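## Task

Leave the pill organiser resting flat on its base on the table, with the Tuesday compartment's lid swung open to at least vertical and every other lid clicked closed. Nothing may count on the robot holding it there at the end. Finish by releasing everything and moving the grippers away.

## Robot and tools

ROBOT. Two six-joint arms, left_arm and right_arm, each ending in a two-finger parallel gripper. Their bases sit at (-0.012, +0.333, 0) m for left_arm and (-0.015, -0.276, 0) m for right_arm, both turned only slightly about z and facing roughly +x. The arm names do not tell you which side of an image an arm is on.

FRAME. All poses share one scene frame. The origin is on the tabletop midway between the arms, +x reaches out over the table, +z is up, and left_arm is on the +y side. Each gripper's fingers point along its own +z axis and close along its own y axis. The reported end_effector_position is the point between the finger pads, about 1 cm short of the fingertips. At long reach the printed position can differ from the true one.

JOINT RANGES (rad, base to hand): waist -2.618 to 3.054, shoulder 0.000 to 3.142, elbow 0.000 to 3.142, wrist pitch -1.571 to 1.571, wrist yaw -1.571 to 1.571, wrist roll -2.094 to 2.094. An elbow cannot straighten fully.

THE 14-NUMBER ROW. Every motion command is built from rows of 14 numbers, each between -1 and 1. The first seven belong to left_arm and the last seven to right_arm, always in the order dx, dy, dz, rx, ry, rz, opening. All 14 must be sent even when one arm should stay still. dx to rz are an offset, not a pose: they are expressed in that gripper's own axes and counted from the gripper pose printed in the most recent result that showed it. If no result in the scene has shown it yet, or for a second or later call in the same reply, they count from where the gripper is when the command begins. A value of 1.0 equals 0.6 m of travel or 180 degrees of turn. rx, ry, rz form a single rotation vector. The opening number is absolute: +1 means fully apart (0.094 m), -1 means closed.

execute_actions. Argument actions is a list holding at most one item. An empty list commands nothing and just reports the state. An item with rows (1 to 15 rows) and steps (1 to 15, default 15) plays one row per control step of 1/30 s; if rows run out, the final one repeats. Each row is measured from the same reference pose, not from the row before it. An item with only steps (up to 300) is a wait that ends once that many steps have elapsed since the previous result, reply time included. Optional pictures (true/false) controls whether camera images come back; by default they do. A refused call moves nothing.

move. Argument target is a single 14-number row with the same offset rules. Each gripper travels in a straight line toward its target, both finishing together, over 0.5 to 10 s; anything longer is cut off at 10 s. Optional speed is the top path speed in m/s, 0.002 to 0.5 (default 0.25); turning is capped at twice that in rad/s. Openings are sent when the move begins. Paths ignore obstacles and the other arm, and a gripper can lag, wander, or overshoot the speed, most of all near full reach. The result adds a move: line naming the ending (done, off_target, moving, held, fault) and any limits (paced: the sent pose was clipped; held: some steps were blocked, after which the arm may jump fast), plus each gripper's distance from its target. If only one arm is named, the other finished.

wait. Argument seconds, 0 to 10; the robot gets nothing new meanwhile.

zoom_image. Arguments camera (cam_head_left, cam_head_right, cam_left_wrist, cam_right_wrist) and region [x0, y0, x1, y1] in that camera's pixels, top-left origin, no larger than 504 by 504. Head cameras give 672x504 images from above and behind the table; wrist cameras are 504x504 fisheye.

read_manual. Optional section, only "licences"; returns licence text, no motion.

finished_scene. Argument scene, the number of the current scene. It is final and reports whether the goal was met. Replying without any tool call ends the run.

CONTROL BEHAVIOUR. Each step, the commanded pose is clamped to within 70 mm and 16 degrees of the measured one; position wins over orientation if both cannot be met. After an action's last step an arm only continues to its last clamped pose, so far targets need further commands. Arms tend to finish a centimetre or more low, and repeated zero offsets let them sink; to keep an arm in place, send it the offset back to its wanted pose in a reply's first call and zeros afterward, aiming higher if it still sags. The simulation keeps running while you think and write.

RESULT LINES. The state line lists each gripper's position (m) and quaternion wxyz. grip_measured is the finger opening on the command scale; the last Joint positions value is the opening in metres. Readings may be off by about 1 mm. Hand target shows where the controller is now steering each gripper. pose unreachable means a clearance check altered or blocked that arm's command; HELD marks steps where this happened. FAULT lines report stops. MOTOR HOT appears from 75 °C; at 90 °C that arm halts for 10 s, and at 100 °C it goes limp and falls (OVER-TEMPERATURE FAULT).

GRIPPING. To hold something, command an opening roughly 0.03 below grip_measured; smaller differences grip more gently. Pad force tops out near 50 to 62 N, less on parts under about 2 mm thick.

AVOID. Knocking or placing anything off the table, letting the arms collide or press on each other, dropping or slamming objects, fast impacts, and deep pushes past a contact. Loose objects may occasionally be nudged by outside disturbances, so check before finishing.

Each tool is called after "Call:" in YAML: its name, and indented under it one key for each argument.

## Session

Call:
execute_actions:
  actions: []

Scene clock: 0.00 s of 4800.00 s.
left_arm: end_effector_position=(+0.2834, +0.1586, +0.1389) grip_measured=+1.000 end_effector_quat_wxyz=(+0.643, +0.294, +0.648, -0.284) | right_arm: end_effector_position=(-0.0081, +0.0648, +0.2352) grip_measured=+1.000 end_effector_quat_wxyz=(+0.075, +0.180, +0.801, +0.567)
Joint positions: left_arm=[-0.297  1.623  0.123  1.485  0.603  0.019  0.094] | right_arm=[ 1.753  0.989  0.697 -0.133  0.574  1.901  0.094]
Joint velocities: left_arm=[-0.002 -0.017  0.002  0.037  0.022 -0.081  0.   ] | right_arm=[-0.007  0.012  0.012  0.007  0.022 -0.007  0.   ]
Hand target (left_arm): +0.285, +0.158, +0.146; +0.653, +0.297, +0.638, -0.281
Hand target (right_arm): -0.007, +0.065, +0.245; +0.076, +0.182, +0.793, +0.576

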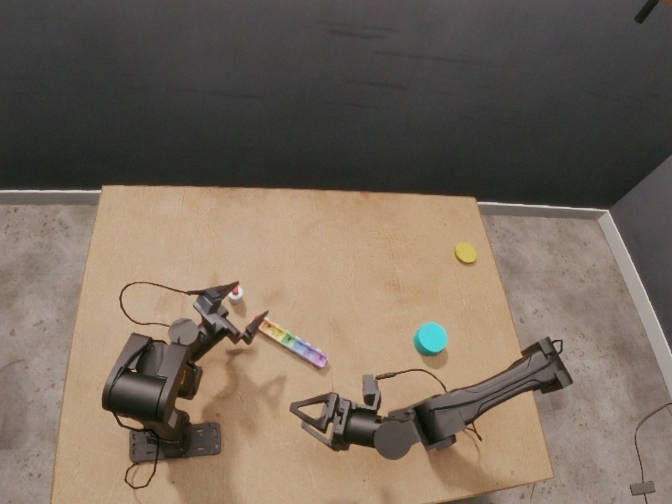

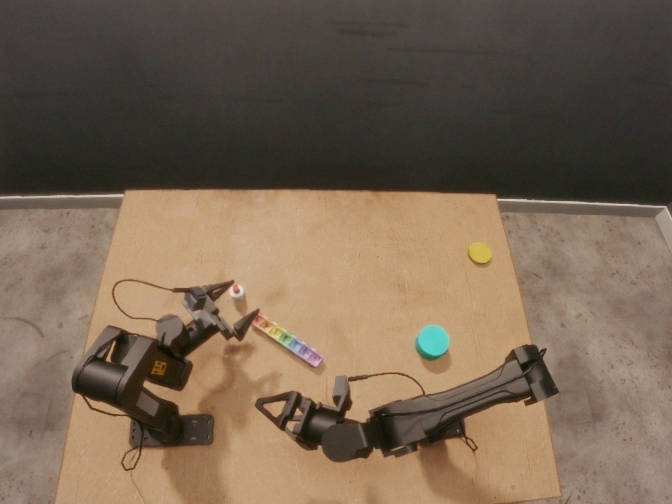

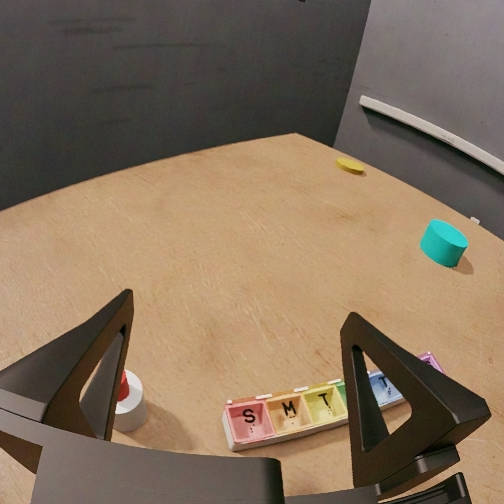

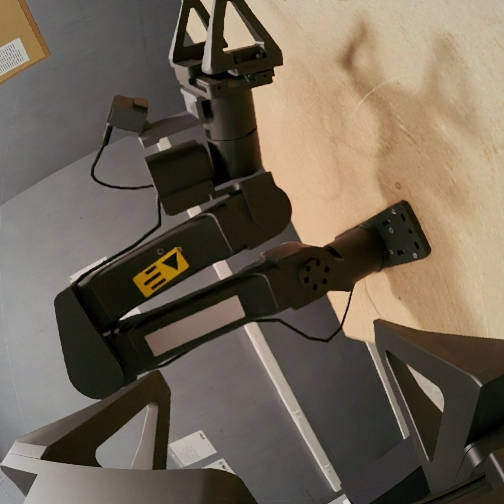

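Call:
zoom_image:
  camera: "cam_head_right"
  region: [220, 280, 350, 380]

Call:
zoom_image:
  camera: "cam_left_wrist"
  region: [200, 330, 480, 470]

Call:
zoom_image:
  camera: "cam_head_left"
  region: [220, 280, 350, 380]

Region (220, 280, 350, 380) of cam_head_right's 672x504 image, scaled by 3.877, with more detail than that image has; it fills the top 388 rows of this view, and the rest is white.

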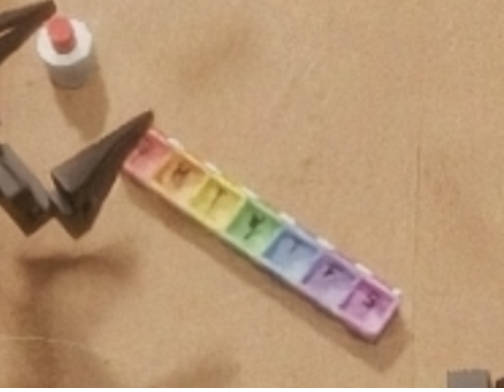

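Region (200, 330, 480, 470) of cam_left_wrist's 504x504 image, scaled by 1.800, with more detail than that image has.

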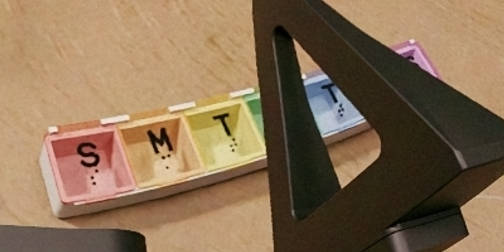

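Region (220, 280, 350, 380) of cam_head_left's 672x504 image, scaled by 3.877, with more detail than that image has; it fills the top 388 rows of this view, and the rest is white.

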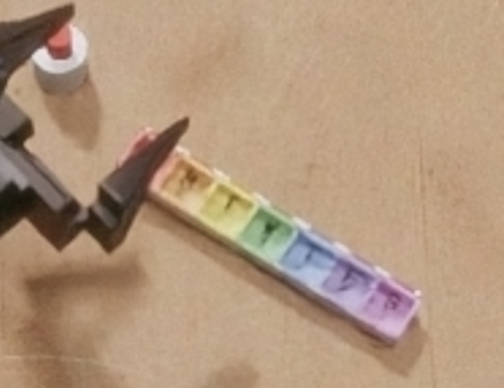

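Call:
move:
  target: [0,0,0,0,0,0,1, -0.327,-0.104,0.05,0.157,0.052,-0.478,1]
  speed: 0.3

Scene clock: 95.50 s of 4800.00 s.
left_arm: end_effector_position=(+0.2834, +0.1586, +0.1383) grip_measured=+1.000 end_effector_quat_wxyz=(+0.642, +0.294, +0.649, -0.284) | right_arm: end_effector_position=(+0.1586, -0.0077, +0.1305) grip_measured=+1.000 end_effector_quat_wxyz=(+0.314, -0.441, +0.823, +0.172)
Joint positions: left_arm=[-0.297  1.623  0.123  1.483  0.603  0.019  0.094] | right_arm=[ 0.912  1.119  0.716 -0.436  0.001  0.009  0.094]
Joint velocities: left_arm=[-0.012  0.012  0.022 -0.007  0.037 -0.037  0.   ] | right_arm=[-0.007 -0.012 -0.017 -0.022 -0.037 -0.051  0.   ]
Hand target (left_arm): +0.283, +0.159, +0.139; +0.643, +0.294, +0.648, -0.284
Hand target (right_arm): +0.165, +0.000, +0.149; +0.333, -0.439, +0.815, +0.182
Off the commanded pose (left_arm): 0.001 m, 0 deg.
Off the commanded pose (right_arm): 0.024 m, 3 deg.
After step 90, 89.20 s passed at rest.
move: off_target (right_arm)
camera_calibration (this result's frames):
cam_left_wrist: T_world_to_cam=[[-0.762679, -0.621224, 0.180007, 0.287189], [-0.473851, 0.34726, -0.809244, 0.225044], [0.440212, -0.70249, -0.559215, 0.195823], [0, 0, 0, 1]] pos_world=[0.239467, 0.237823, 0.239927]
cam_right_wrist: T_world_to_cam=[[0.689544, -0.69702, -0.196702, -0.0846584], [-0.711676, -0.601734, -0.362537, 0.20353], [0.134333, 0.389973, -0.910975, 0.217492], [0, 0, 0, 1]] pos_world=[0.174007, -0.0213536, 0.255265]

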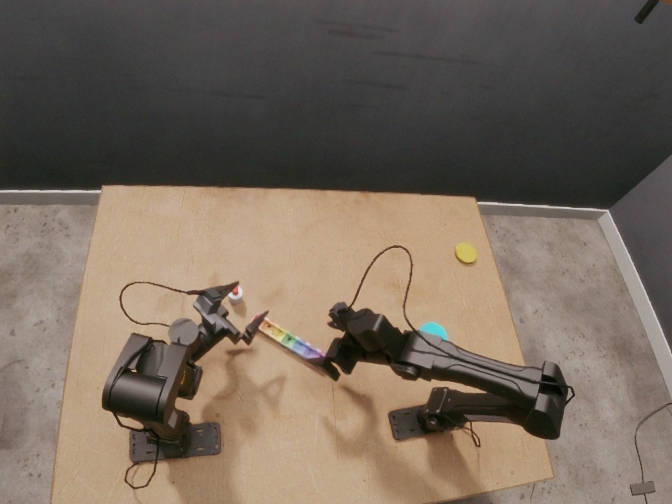

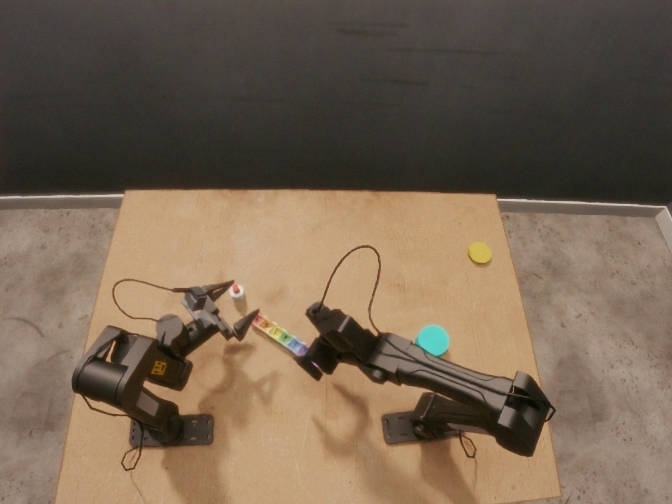

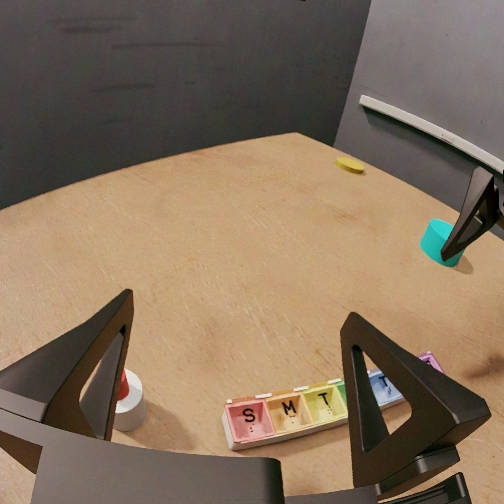

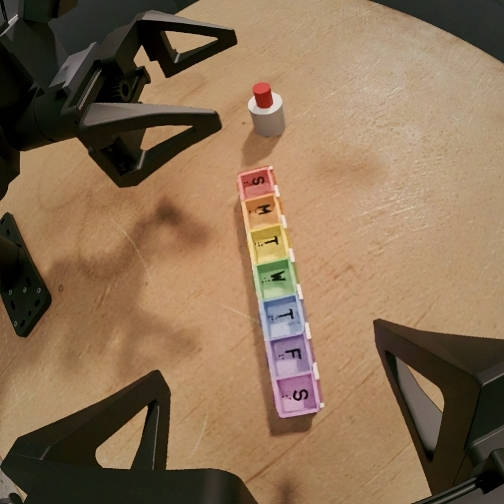

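Call:
zoom_image:
  camera: "cam_right_wrist"
  region: [200, 150, 360, 430]

Region (200, 150, 360, 430) of cam_right_wrist's 504x504 image, scaled by 1.800, with more detail than that image has; it fills the left 288 columns of this view, and the rest is white.

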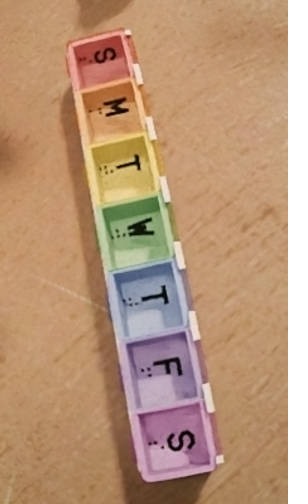

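Call:
move:
  target: [0,0,0,0,0,0,1, 0.060,-0.0075,0.103,0,0,0,1]
  speed: 0.15

Scene clock: 122.30 s of 4800.00 s.
left_arm: end_effector_position=(+0.2834, +0.1586, +0.1377) grip_measured=+1.000 end_effector_quat_wxyz=(+0.641, +0.294, +0.650, -0.284) | right_arm: end_effector_position=(+0.1679, +0.0015, +0.0618) grip_measured=+1.000 end_effector_quat_wxyz=(+0.308, -0.442, +0.826, +0.165)
Joint positions: left_arm=[-0.297  1.623  0.123  1.48   0.603  0.019  0.094] | right_arm=[ 0.904  1.301  0.55  -0.104  0.001  0.003  0.094]
Joint velocities: left_arm=[ 0.017 -0.012 -0.007  0.022  0.007 -0.037  0.   ] | right_arm=[ 0.017 -0.012 -0.007  0.022 -0.066 -0.066  0.   ]
Hand target (left_arm): +0.283, +0.159, +0.138; +0.642, +0.294, +0.649, -0.284
Hand target (right_arm): +0.170, +0.003, +0.061; +0.314, -0.441, +0.823, +0.171
Off the commanded pose (left_arm): 0.001 m, 0 deg.
Off the commanded pose (right_arm): 0.003 m, 1 deg.
After step 90, 22.57 s passed at rest.
move: done
camera_calibration (this result's frames):
cam_left_wrist: T_world_to_cam=[[-0.76221, -0.621337, 0.181594, 0.286953], [-0.475949, 0.34777, -0.807793, 0.224883], [0.438759, -0.702137, -0.560798, 0.19608], [0, 0, 0, 1]] pos_world=[0.239719, 0.237762, 0.239511]
cam_right_wrist: T_world_to_cam=[[0.685623, -0.702966, -0.189105, -0.0980036], [-0.716278, -0.605118, -0.34753, 0.190577], [0.129871, 0.373726, -0.918402, 0.151323], [0, 0, 0, 1]] pos_world=[0.184047, -0.0101249, 0.186674]

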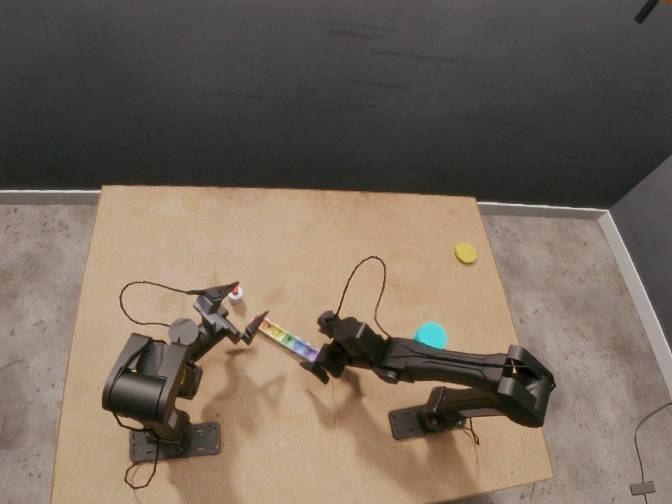

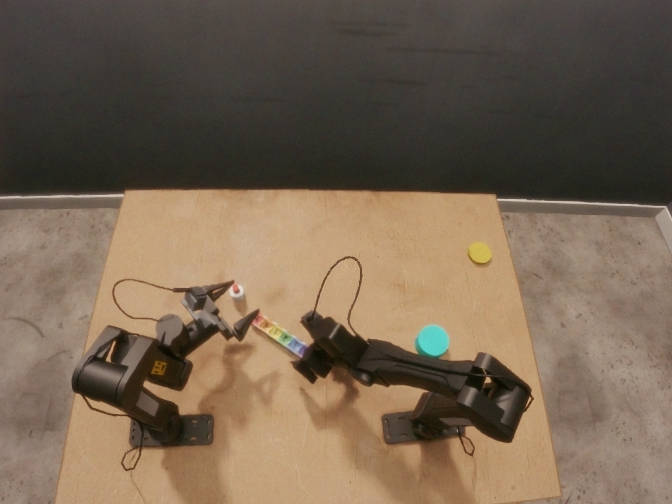

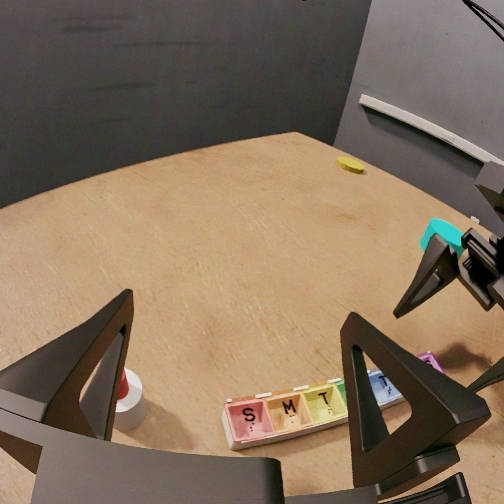

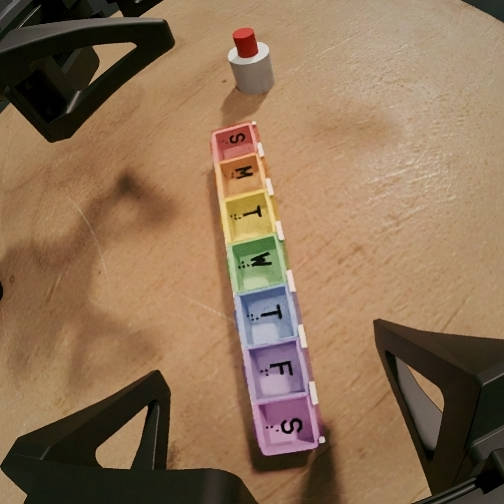

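Call:
move:
  target: [0,0,0,0,0,0,1, 0.035,-0.005,0.066,0,0,0,1]
  speed: 0.08

Scene clock: 132.17 s of 4800.00 s.
left_arm: end_effector_position=(+0.2834, +0.1586, +0.1371) grip_measured=+1.000 end_effector_quat_wxyz=(+0.640, +0.294, +0.651, -0.284) | right_arm: end_effector_position=(+0.1732, +0.0096, +0.0193) grip_measured=+1.000 end_effector_quat_wxyz=(+0.301, -0.444, +0.828, +0.161)
Joint positions: left_arm=[-0.297  1.623  0.123  1.477  0.603  0.019  0.094] | right_arm=[0.904 1.488 0.498 0.116 0.001 0.001 0.094]
Joint velocities: left_arm=[-0.022 -0.007 -0.002 -0.007  0.022  0.081  0.   ] | right_arm=[-0.007  0.007 -0.002  0.022 -0.022  0.007  0.   ]
Hand target (left_arm): +0.283, +0.159, +0.138; +0.641, +0.294, +0.650, -0.284
Hand target (right_arm): +0.176, +0.009, +0.019; +0.308, -0.442, +0.826, +0.165
Off the commanded pose (left_arm): 0.001 m, 0 deg.
Off the commanded pose (right_arm): 0.003 m, 1 deg.
After step 90, 5.67 s passed at rest.
move: done
camera_calibration (this result's frames):
cam_left_wrist: T_world_to_cam=[[-0.761736, -0.621452, 0.18318, 0.286717], [-0.478043, 0.348278, -0.806336, 0.224721], [0.437302, -0.701783, -0.562377, 0.196336], [0, 0, 0, 1]] pos_world=[0.239971, 0.237701, 0.239094]
cam_right_wrist: T_world_to_cam=[[0.685514, -0.704478, -0.183796, -0.104101], [-0.717847, -0.611872, -0.332127, 0.184595], [0.121516, 0.359615, -0.925154, 0.11025], [0, 0, 0, 1]] pos_world=[0.190476, -0.0000360766, 0.144174]

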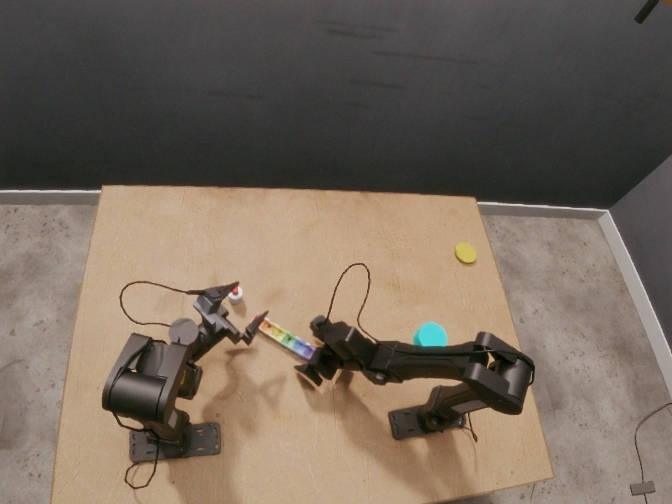

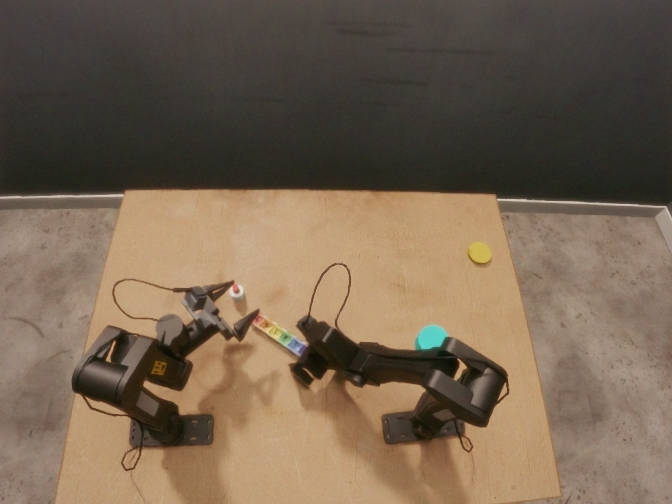

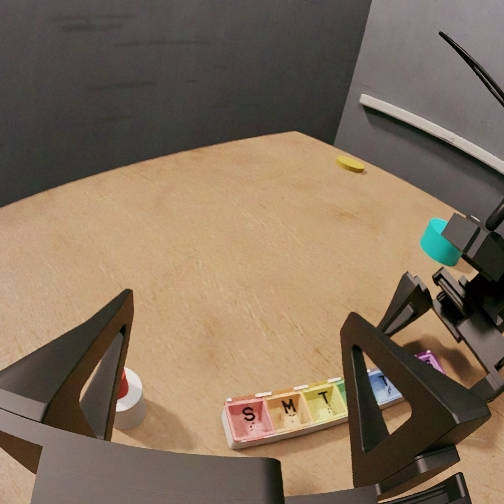

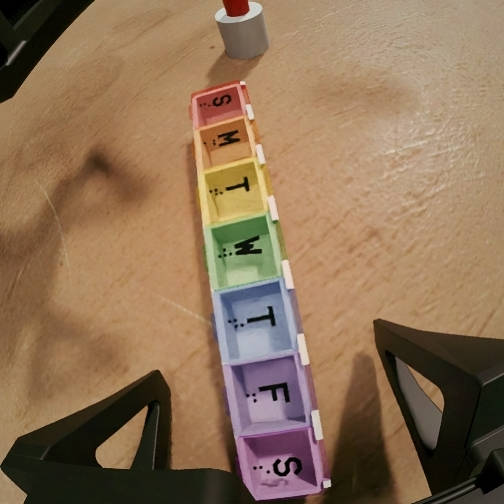

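Call:
execute_actions:
  actions:
    - {"rows":[[0,0,0,0,0,0,1,0,0,0,0,0,0,-0.45]],"steps":15}

Call:
execute_actions:
  actions:
    - {"rows":[[0,0,0,0,0,0,1,0,0,0,0,0,0,-0.45]],"steps":10}

Scene clock: 138.20 s of 4800.00 s.
left_arm: end_effector_position=(+0.2834, +0.1586, +0.1365) grip_measured=+1.000 end_effector_quat_wxyz=(+0.639, +0.293, +0.651, -0.284) | right_arm: end_effector_position=(+0.1733, +0.0098, +0.0196) grip_measured=-0.309 end_effector_quat_wxyz=(+0.302, -0.444, +0.828, +0.162)
Joint positions: left_arm=[-0.297  1.623  0.123  1.475  0.603  0.019  0.094] | right_arm=[0.904 1.488 0.498 0.117 0.001 0.001 0.032]
Joint velocities: left_arm=[0.007 0.007 0.002 0.007 0.037 0.066 0.   ] | right_arm=[ 0.012 -0.002 -0.012 -0.007 -0.081  0.022 -0.001]
Hand target (left_arm): +0.283, +0.159, +0.137; +0.640, +0.294, +0.651, -0.284
Hand target (right_arm): +0.173, +0.010, +0.019; +0.301, -0.444, +0.828, +0.161
Off the commanded pose (left_arm): 0.001 m, 0 deg.
Off the commanded pose (right_arm): 0.000 m, 0 deg.
Steps of this call (steps 1 to 90: nothing new was sent; then 2.53 s passed at rest; steps 91 to 105: all 15 steps of this action). Readings (end_effector_position):
91: left_arm (+0.2834, +0.1586, +0.1370) | right_arm (+0.1734, +0.0098, +0.0196)
92: left_arm (+0.2834, +0.1586, +0.1370) | right_arm (+0.1734, +0.0098, +0.0196)
94: left_arm (+0.2834, +0.1586, +0.1368) | right_arm (+0.1734, +0.0098, +0.0196)
98: left_arm (+0.2834, +0.1586, +0.1366) | right_arm (+0.1733, +0.0098, +0.0196)
105: the state above
camera_calibration (this result's frames):
cam_left_wrist: T_world_to_cam=[[-0.761259, -0.621568, 0.184765, 0.286482], [-0.480134, 0.348785, -0.804873, 0.224558], [0.43584, -0.701428, -0.563952, 0.196591], [0, 0, 0, 1]] pos_world=[0.240222, 0.23764, 0.238677]
cam_right_wrist: T_world_to_cam=[[0.685554, -0.704222, -0.18463, -0.103923], [-0.717744, -0.611316, -0.33337, 0.184923], [0.121899, 0.361061, -0.924541, 0.11027], [0, 0, 0, 1]] pos_world=[0.19053, 0.0000472384, 0.144409]

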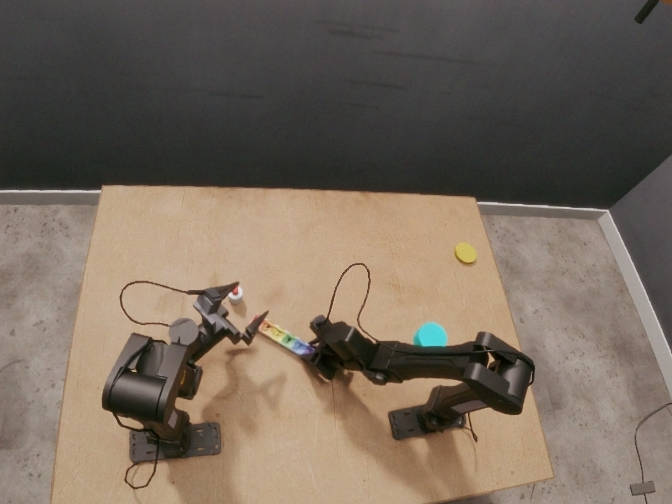

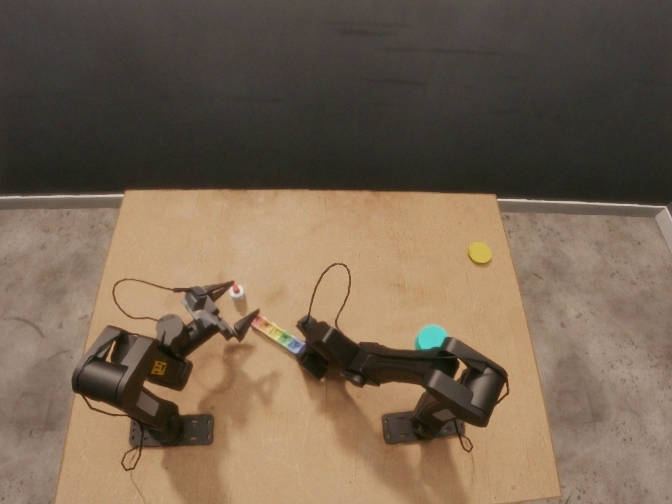

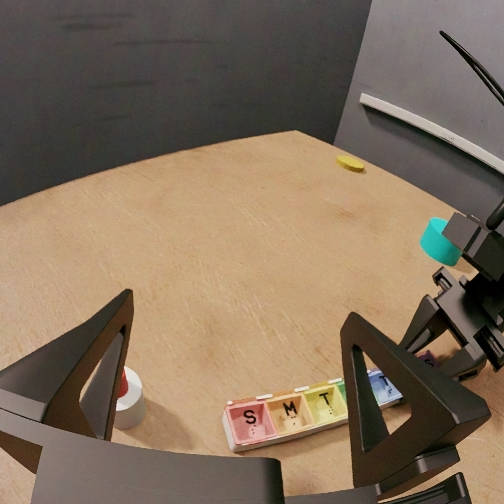

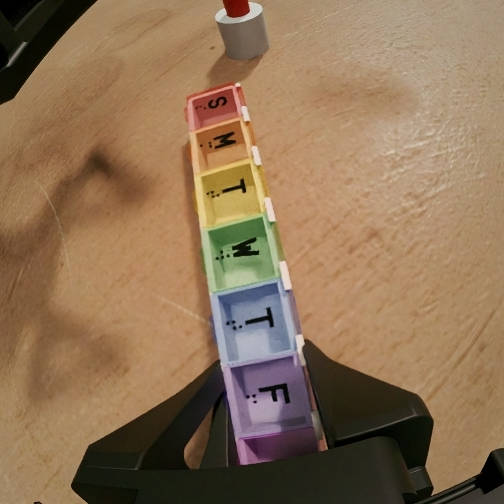

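Scene clock: 138.53 s of 4800.00 s.
left_arm: end_effector_position=(+0.2834, +0.1586, +0.1360) grip_measured=+1.000 end_effector_quat_wxyz=(+0.638, +0.293, +0.652, -0.284) | right_arm: end_effector_position=(+0.1733, +0.0098, +0.0196) grip_measured=-0.309 end_effector_quat_wxyz=(+0.302, -0.444, +0.828, +0.162)
Joint positions: left_arm=[-0.297  1.623  0.123  1.473  0.603  0.019  0.094] | right_arm=[0.904 1.488 0.498 0.117 0.001 0.001 0.032]
Joint velocities: left_arm=[ 0.017  0.002 -0.012  0.007 -0.007  0.037  0.   ] | right_arm=[-0.007 -0.007 -0.002 -0.037 -0.066 -0.022  0.   ]
Hand target (left_arm): +0.283, +0.159, +0.137; +0.639, +0.293, +0.651, -0.284
Hand target (right_arm): +0.173, +0.010, +0.020; +0.302, -0.444, +0.828, +0.162
Off the commanded pose (left_arm): 0.000 m, 0 deg.
Off the commanded pose (right_arm): 0.000 m, 0 deg.
Steps of this call (steps 1 to 10: all 10 steps of this action). Readings (end_effector_position):
1: left_arm (+0.2834, +0.1586, +0.1365) | right_arm (+0.1733, +0.0098, +0.0196)
2: left_arm (+0.2834, +0.1586, +0.1365) | right_arm (+0.1733, +0.0098, +0.0196)
4: left_arm (+0.2834, +0.1586, +0.1363) | right_arm (+0.1733, +0.0098, +0.0196)
8: left_arm (+0.2834, +0.1586, +0.1361) | right_arm (+0.1733, +0.0098, +0.0196)
10: the state above
camera_calibration (this result's frames):
cam_left_wrist: T_world_to_cam=[[-0.760846, -0.621668, 0.186122, 0.28628], [-0.481923, 0.34922, -0.803615, 0.224417], [0.434584, -0.701124, -0.565298, 0.19681], [0, 0, 0, 1]] pos_world=[0.240436, 0.237588, 0.238318]
cam_right_wrist: T_world_to_cam=[[0.685554, -0.704222, -0.18463, -0.103923], [-0.717744, -0.611316, -0.33337, 0.184923], [0.121899, 0.361061, -0.924541, 0.11027], [0, 0, 0, 1]] pos_world=[0.19053, 0.0000472384, 0.144409]

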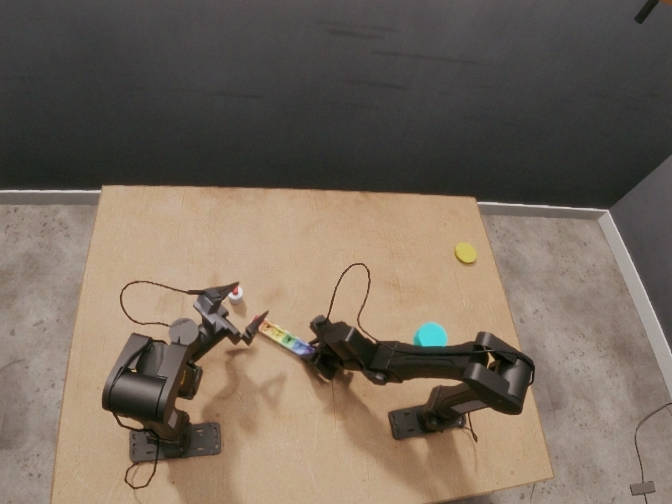

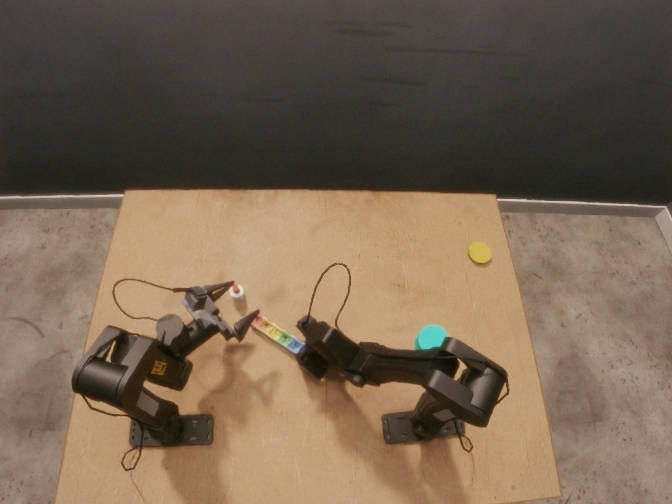

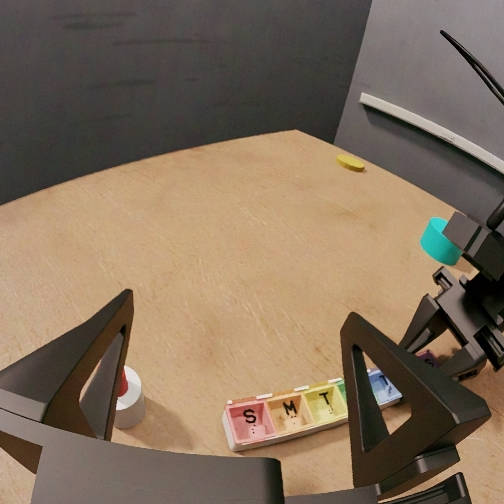

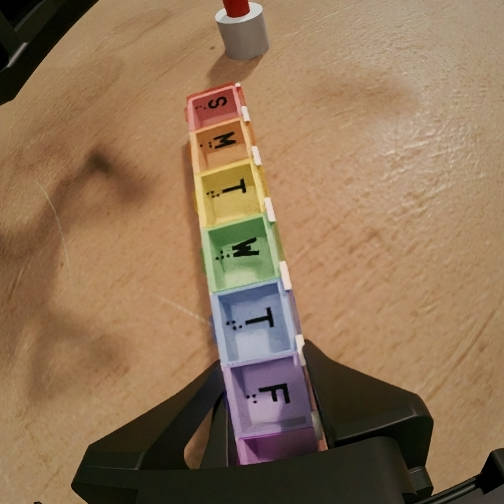

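Call:
zoom_image:
  camera: "cam_right_wrist"
  region: [170, 130, 310, 350]

Region (170, 130, 310, 350) of cam_right_wrist's 504x504 image, scaled by 2.291, with more detail than that image has; it fills the left 321 columns of this view, and the rest is white.

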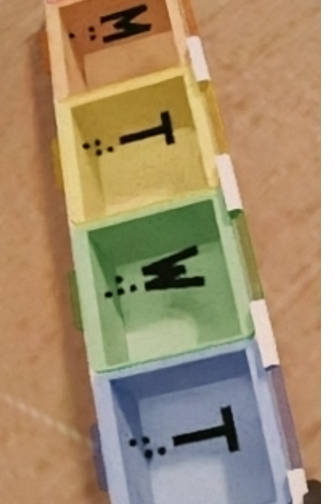

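Call:
move:
  target: [0,0,0,0,0,0,1,-0.033,0,-0.0375,0,0,0,-0.45]
  speed: 0.08

Call:
move:
  target: [0,0,0,0,0,0,1,0.021,-0.246,-0.040,0,0,0,-0.45]
  speed: 0.15

Scene clock: 212.57 s of 4800.00 s.
left_arm: end_effector_position=(+0.2834, +0.1586, +0.1355) grip_measured=+1.000 end_effector_quat_wxyz=(+0.638, +0.293, +0.653, -0.285) | right_arm: end_effector_position=(+0.1652, -0.0024, +0.0277) grip_measured=-0.309 end_effector_quat_wxyz=(+0.277, -0.448, +0.837, +0.149)
Joint positions: left_arm=[-0.297  1.623  0.123  1.47   0.603  0.019  0.094] | right_arm=[ 0.904  1.412  0.524 -0.042  0.001  0.001  0.032]
Joint velocities: left_arm=[-0.007  0.007 -0.002  0.154  0.051  0.007  0.   ] | right_arm=[-0.012  0.007 -0.022  0.007 -0.007  0.022 -0.001]
Hand target (left_arm): +0.283, +0.159, +0.136; +0.638, +0.293, +0.652, -0.284
Hand target (right_arm): +0.173, +0.009, +0.049; +0.302, -0.444, +0.828, +0.162
Off the commanded pose (left_arm): 0.001 m, 0 deg.
Off the commanded pose (right_arm): 0.027 m, 3 deg.
After step 90, 70.03 s passed at rest.
move: off_target (right_arm)
camera_calibration (this result's frames):
cam_left_wrist: T_world_to_cam=[[-0.760361, -0.621786, 0.187704, 0.286044], [-0.484006, 0.349725, -0.802141, 0.224252], [0.433115, -0.700767, -0.566866, 0.197065], [0, 0, 0, 1]] pos_world=[0.240685, 0.237528, 0.2379]
cam_right_wrist: T_world_to_cam=[[0.679798, -0.712902, -0.172178, -0.104891], [-0.727638, -0.626238, -0.279946, 0.174453], [0.0917497, 0.31559, -0.94445, 0.128615], [0, 0, 0, 1]] pos_world=[0.186443, -0.00611721, 0.152248]

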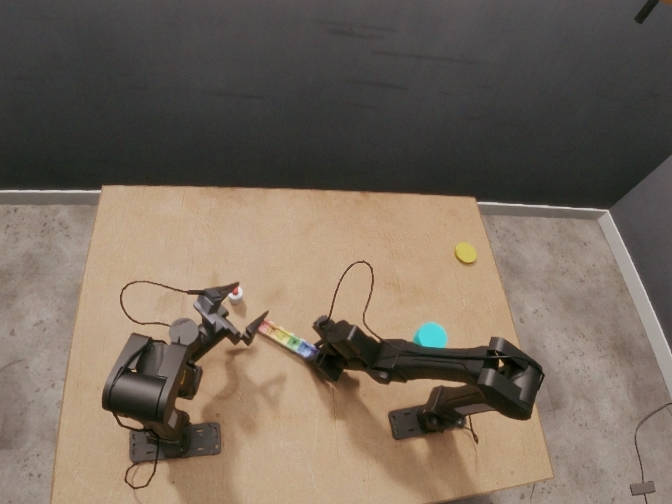

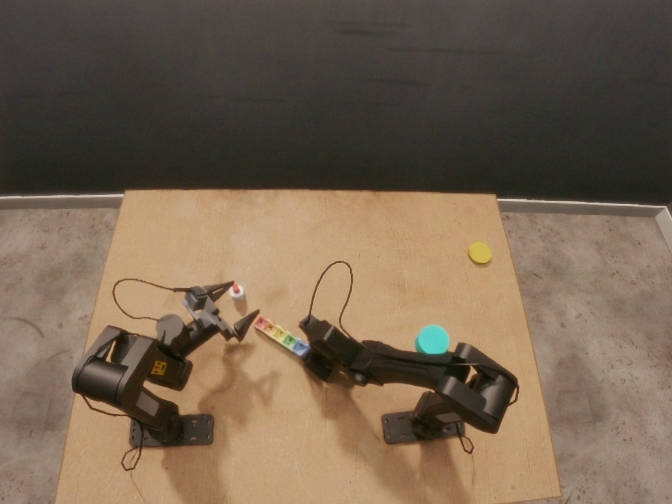

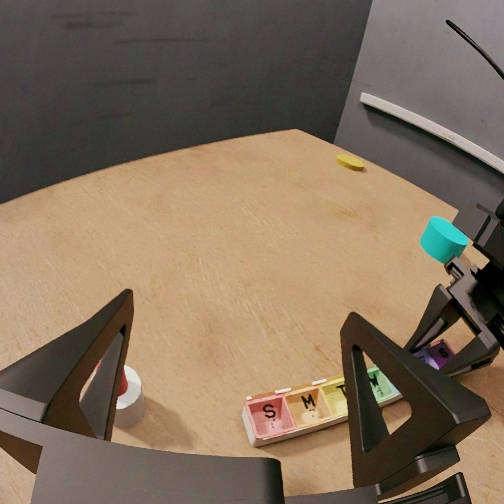

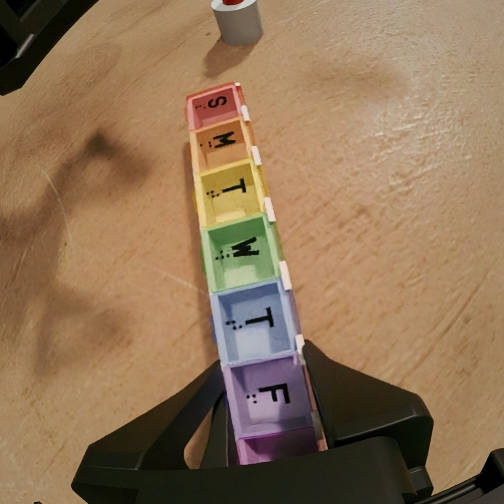

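Scene clock: 214.13 s of 4800.00 s.
left_arm: end_effector_position=(+0.2833, +0.1586, +0.1349) grip_measured=+1.000 end_effector_quat_wxyz=(+0.637, +0.293, +0.654, -0.285) | right_arm: end_effector_position=(+0.2651, -0.1065, +0.0288) grip_measured=-0.309 end_effector_quat_wxyz=(+0.268, -0.443, +0.843, +0.144)
Joint positions: left_arm=[-0.297  1.623  0.123  1.467  0.603  0.019  0.094] | right_arm=[ 0.276  1.486  0.624 -0.184 -0.343 -0.518  0.032]
Joint velocities: left_arm=[-0.007 -0.022 -0.007 -0.066 -0.022  0.081  0.   ] | right_arm=[ 0.012 -0.002 -0.002  0.037  0.007 -0.081 -0.   ]
Hand target (left_arm): +0.283, +0.159, +0.135; +0.638, +0.293, +0.653, -0.285
Hand target (right_arm): +0.272, -0.101, +0.039; +0.275, -0.448, +0.837, +0.151
Off the commanded pose (left_arm): 0.001 m, 0 deg.
Off the commanded pose (right_arm): 0.014 m, 2 deg.
move: off_target (right_arm)
camera_calibration (this result's frames):
cam_left_wrist: T_world_to_cam=[[-0.759872, -0.621905, 0.189285, 0.285809], [-0.486086, 0.35023, -0.800662, 0.224087], [0.431642, -0.700409, -0.568429, 0.197319], [0, 0, 0, 1]] pos_world=[0.240932, 0.237468, 0.23748]
cam_right_wrist: T_world_to_cam=[[0.666455, -0.725463, -0.171876, -0.244629], [-0.741156, -0.619706, -0.25817, 0.185907], [0.0807805, 0.299445, -0.950688, 0.154694], [0, 0, 0, 1]] pos_world=[0.288324, -0.108583, 0.153016]

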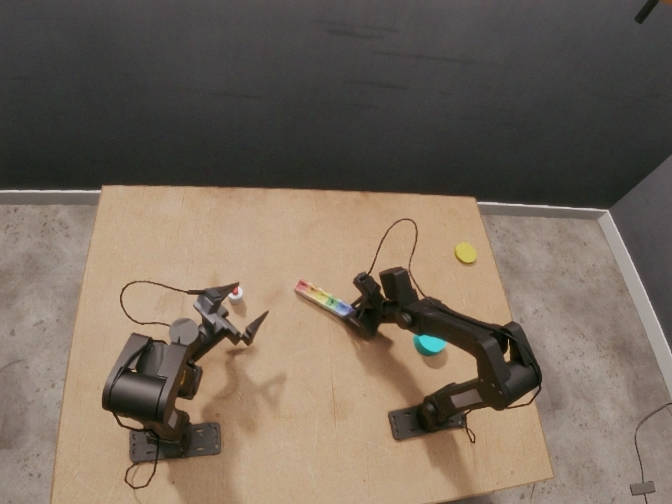

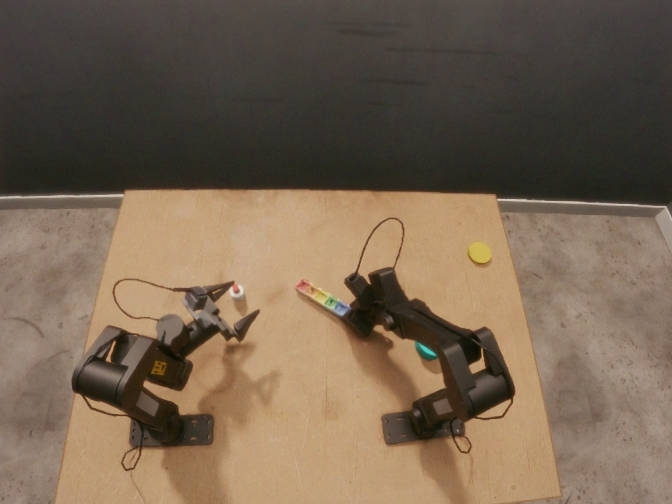

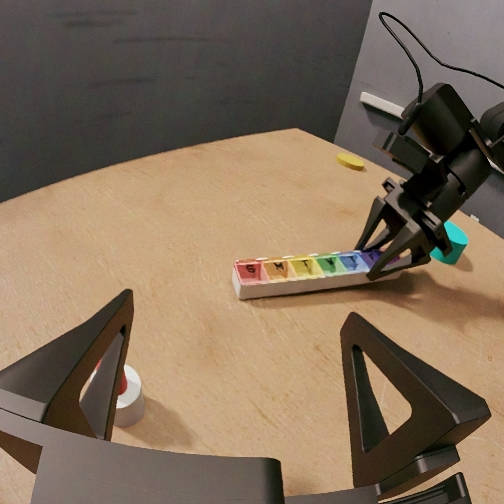

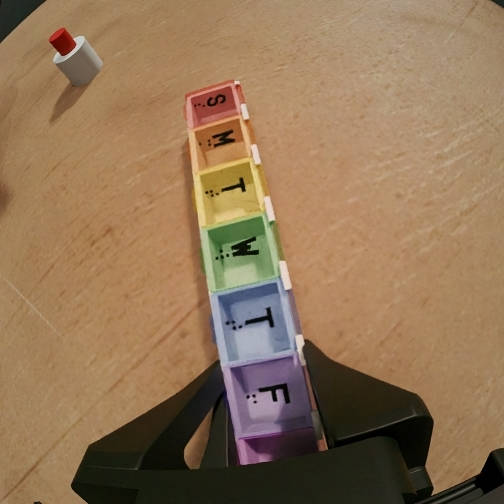

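Call:
move:
  target: [0,0,0,0,0,0,1,0.011,0,0.015,0,-0.03,0,-0.45]
  speed: 0.05

Scene clock: 220.97 s of 4800.00 s.
left_arm: end_effector_position=(+0.2833, +0.1586, +0.1343) grip_measured=+1.000 end_effector_quat_wxyz=(+0.636, +0.293, +0.655, -0.285) | right_arm: end_effector_position=(+0.2659, -0.1064, +0.0192) grip_measured=-0.309 end_effector_quat_wxyz=(+0.301, -0.439, +0.832, +0.157)
Joint positions: left_arm=[-0.297  1.623  0.123  1.465  0.603  0.019  0.094] | right_arm=[ 0.252  1.501  0.535 -0.015 -0.388 -0.519  0.032]
Joint velocities: left_arm=[ 0.002 -0.002 -0.017 -0.081  0.022  0.066  0.   ] | right_arm=[ 0.002  0.012 -0.012  0.066 -0.007 -0.007 -0.001]
Hand target (left_arm): +0.283, +0.159, +0.135; +0.637, +0.293, +0.654, -0.285
Hand target (right_arm): +0.265, -0.106, +0.018; +0.307, -0.436, +0.830, +0.164
Off the commanded pose (left_arm): 0.001 m, 0 deg.
Off the commanded pose (right_arm): 0.002 m, 1 deg.
After step 90, 2.63 s passed at rest.
move: done
camera_calibration (this result's frames):
cam_left_wrist: T_world_to_cam=[[-0.759379, -0.622025, 0.190864, 0.285573], [-0.488161, 0.350734, -0.799177, 0.22392], [0.430165, -0.700051, -0.569988, 0.197572], [0, 0, 0, 1]] pos_world=[0.241179, 0.237408, 0.23706]
cam_right_wrist: T_world_to_cam=[[0.675365, -0.715004, -0.1807, -0.247859], [-0.726551, -0.603036, -0.329349, 0.183307], [0.126517, 0.353718, -0.926756, 0.13869], [0, 0, 0, 1]] pos_world=[0.28303, -0.115737, 0.144116]

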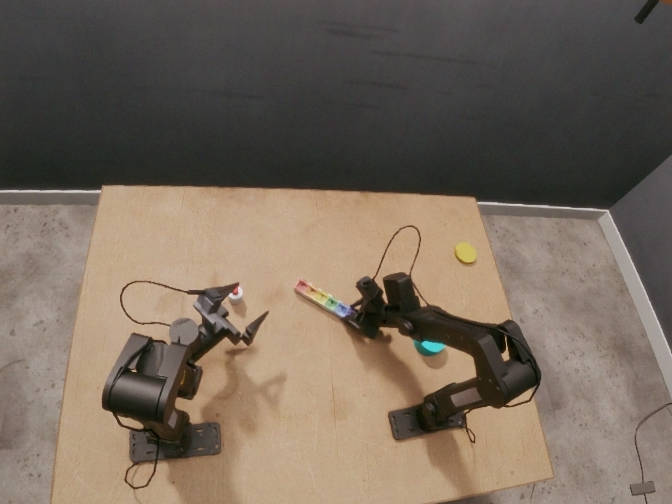

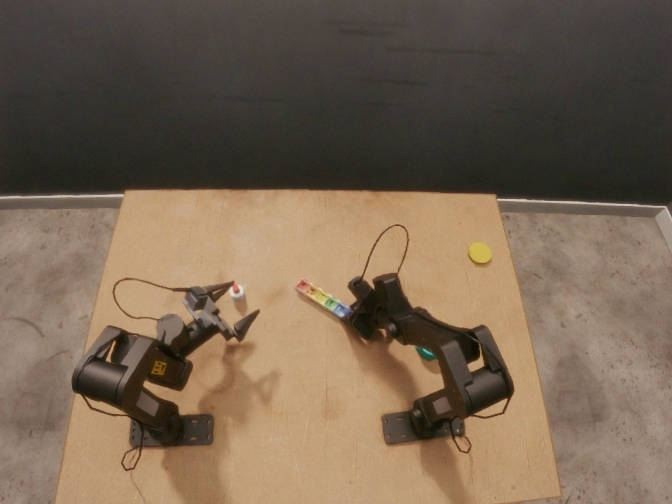

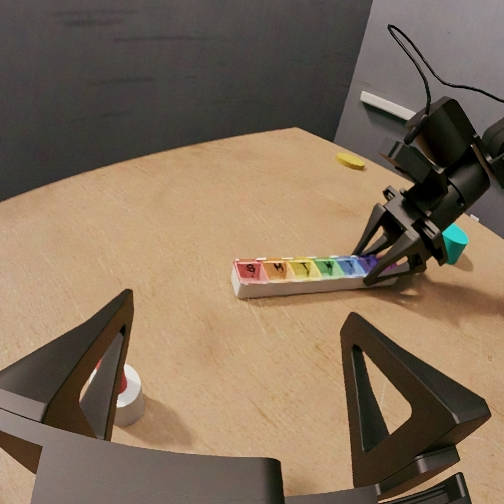

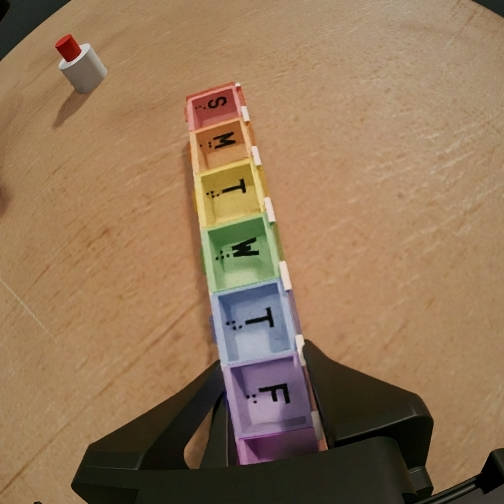

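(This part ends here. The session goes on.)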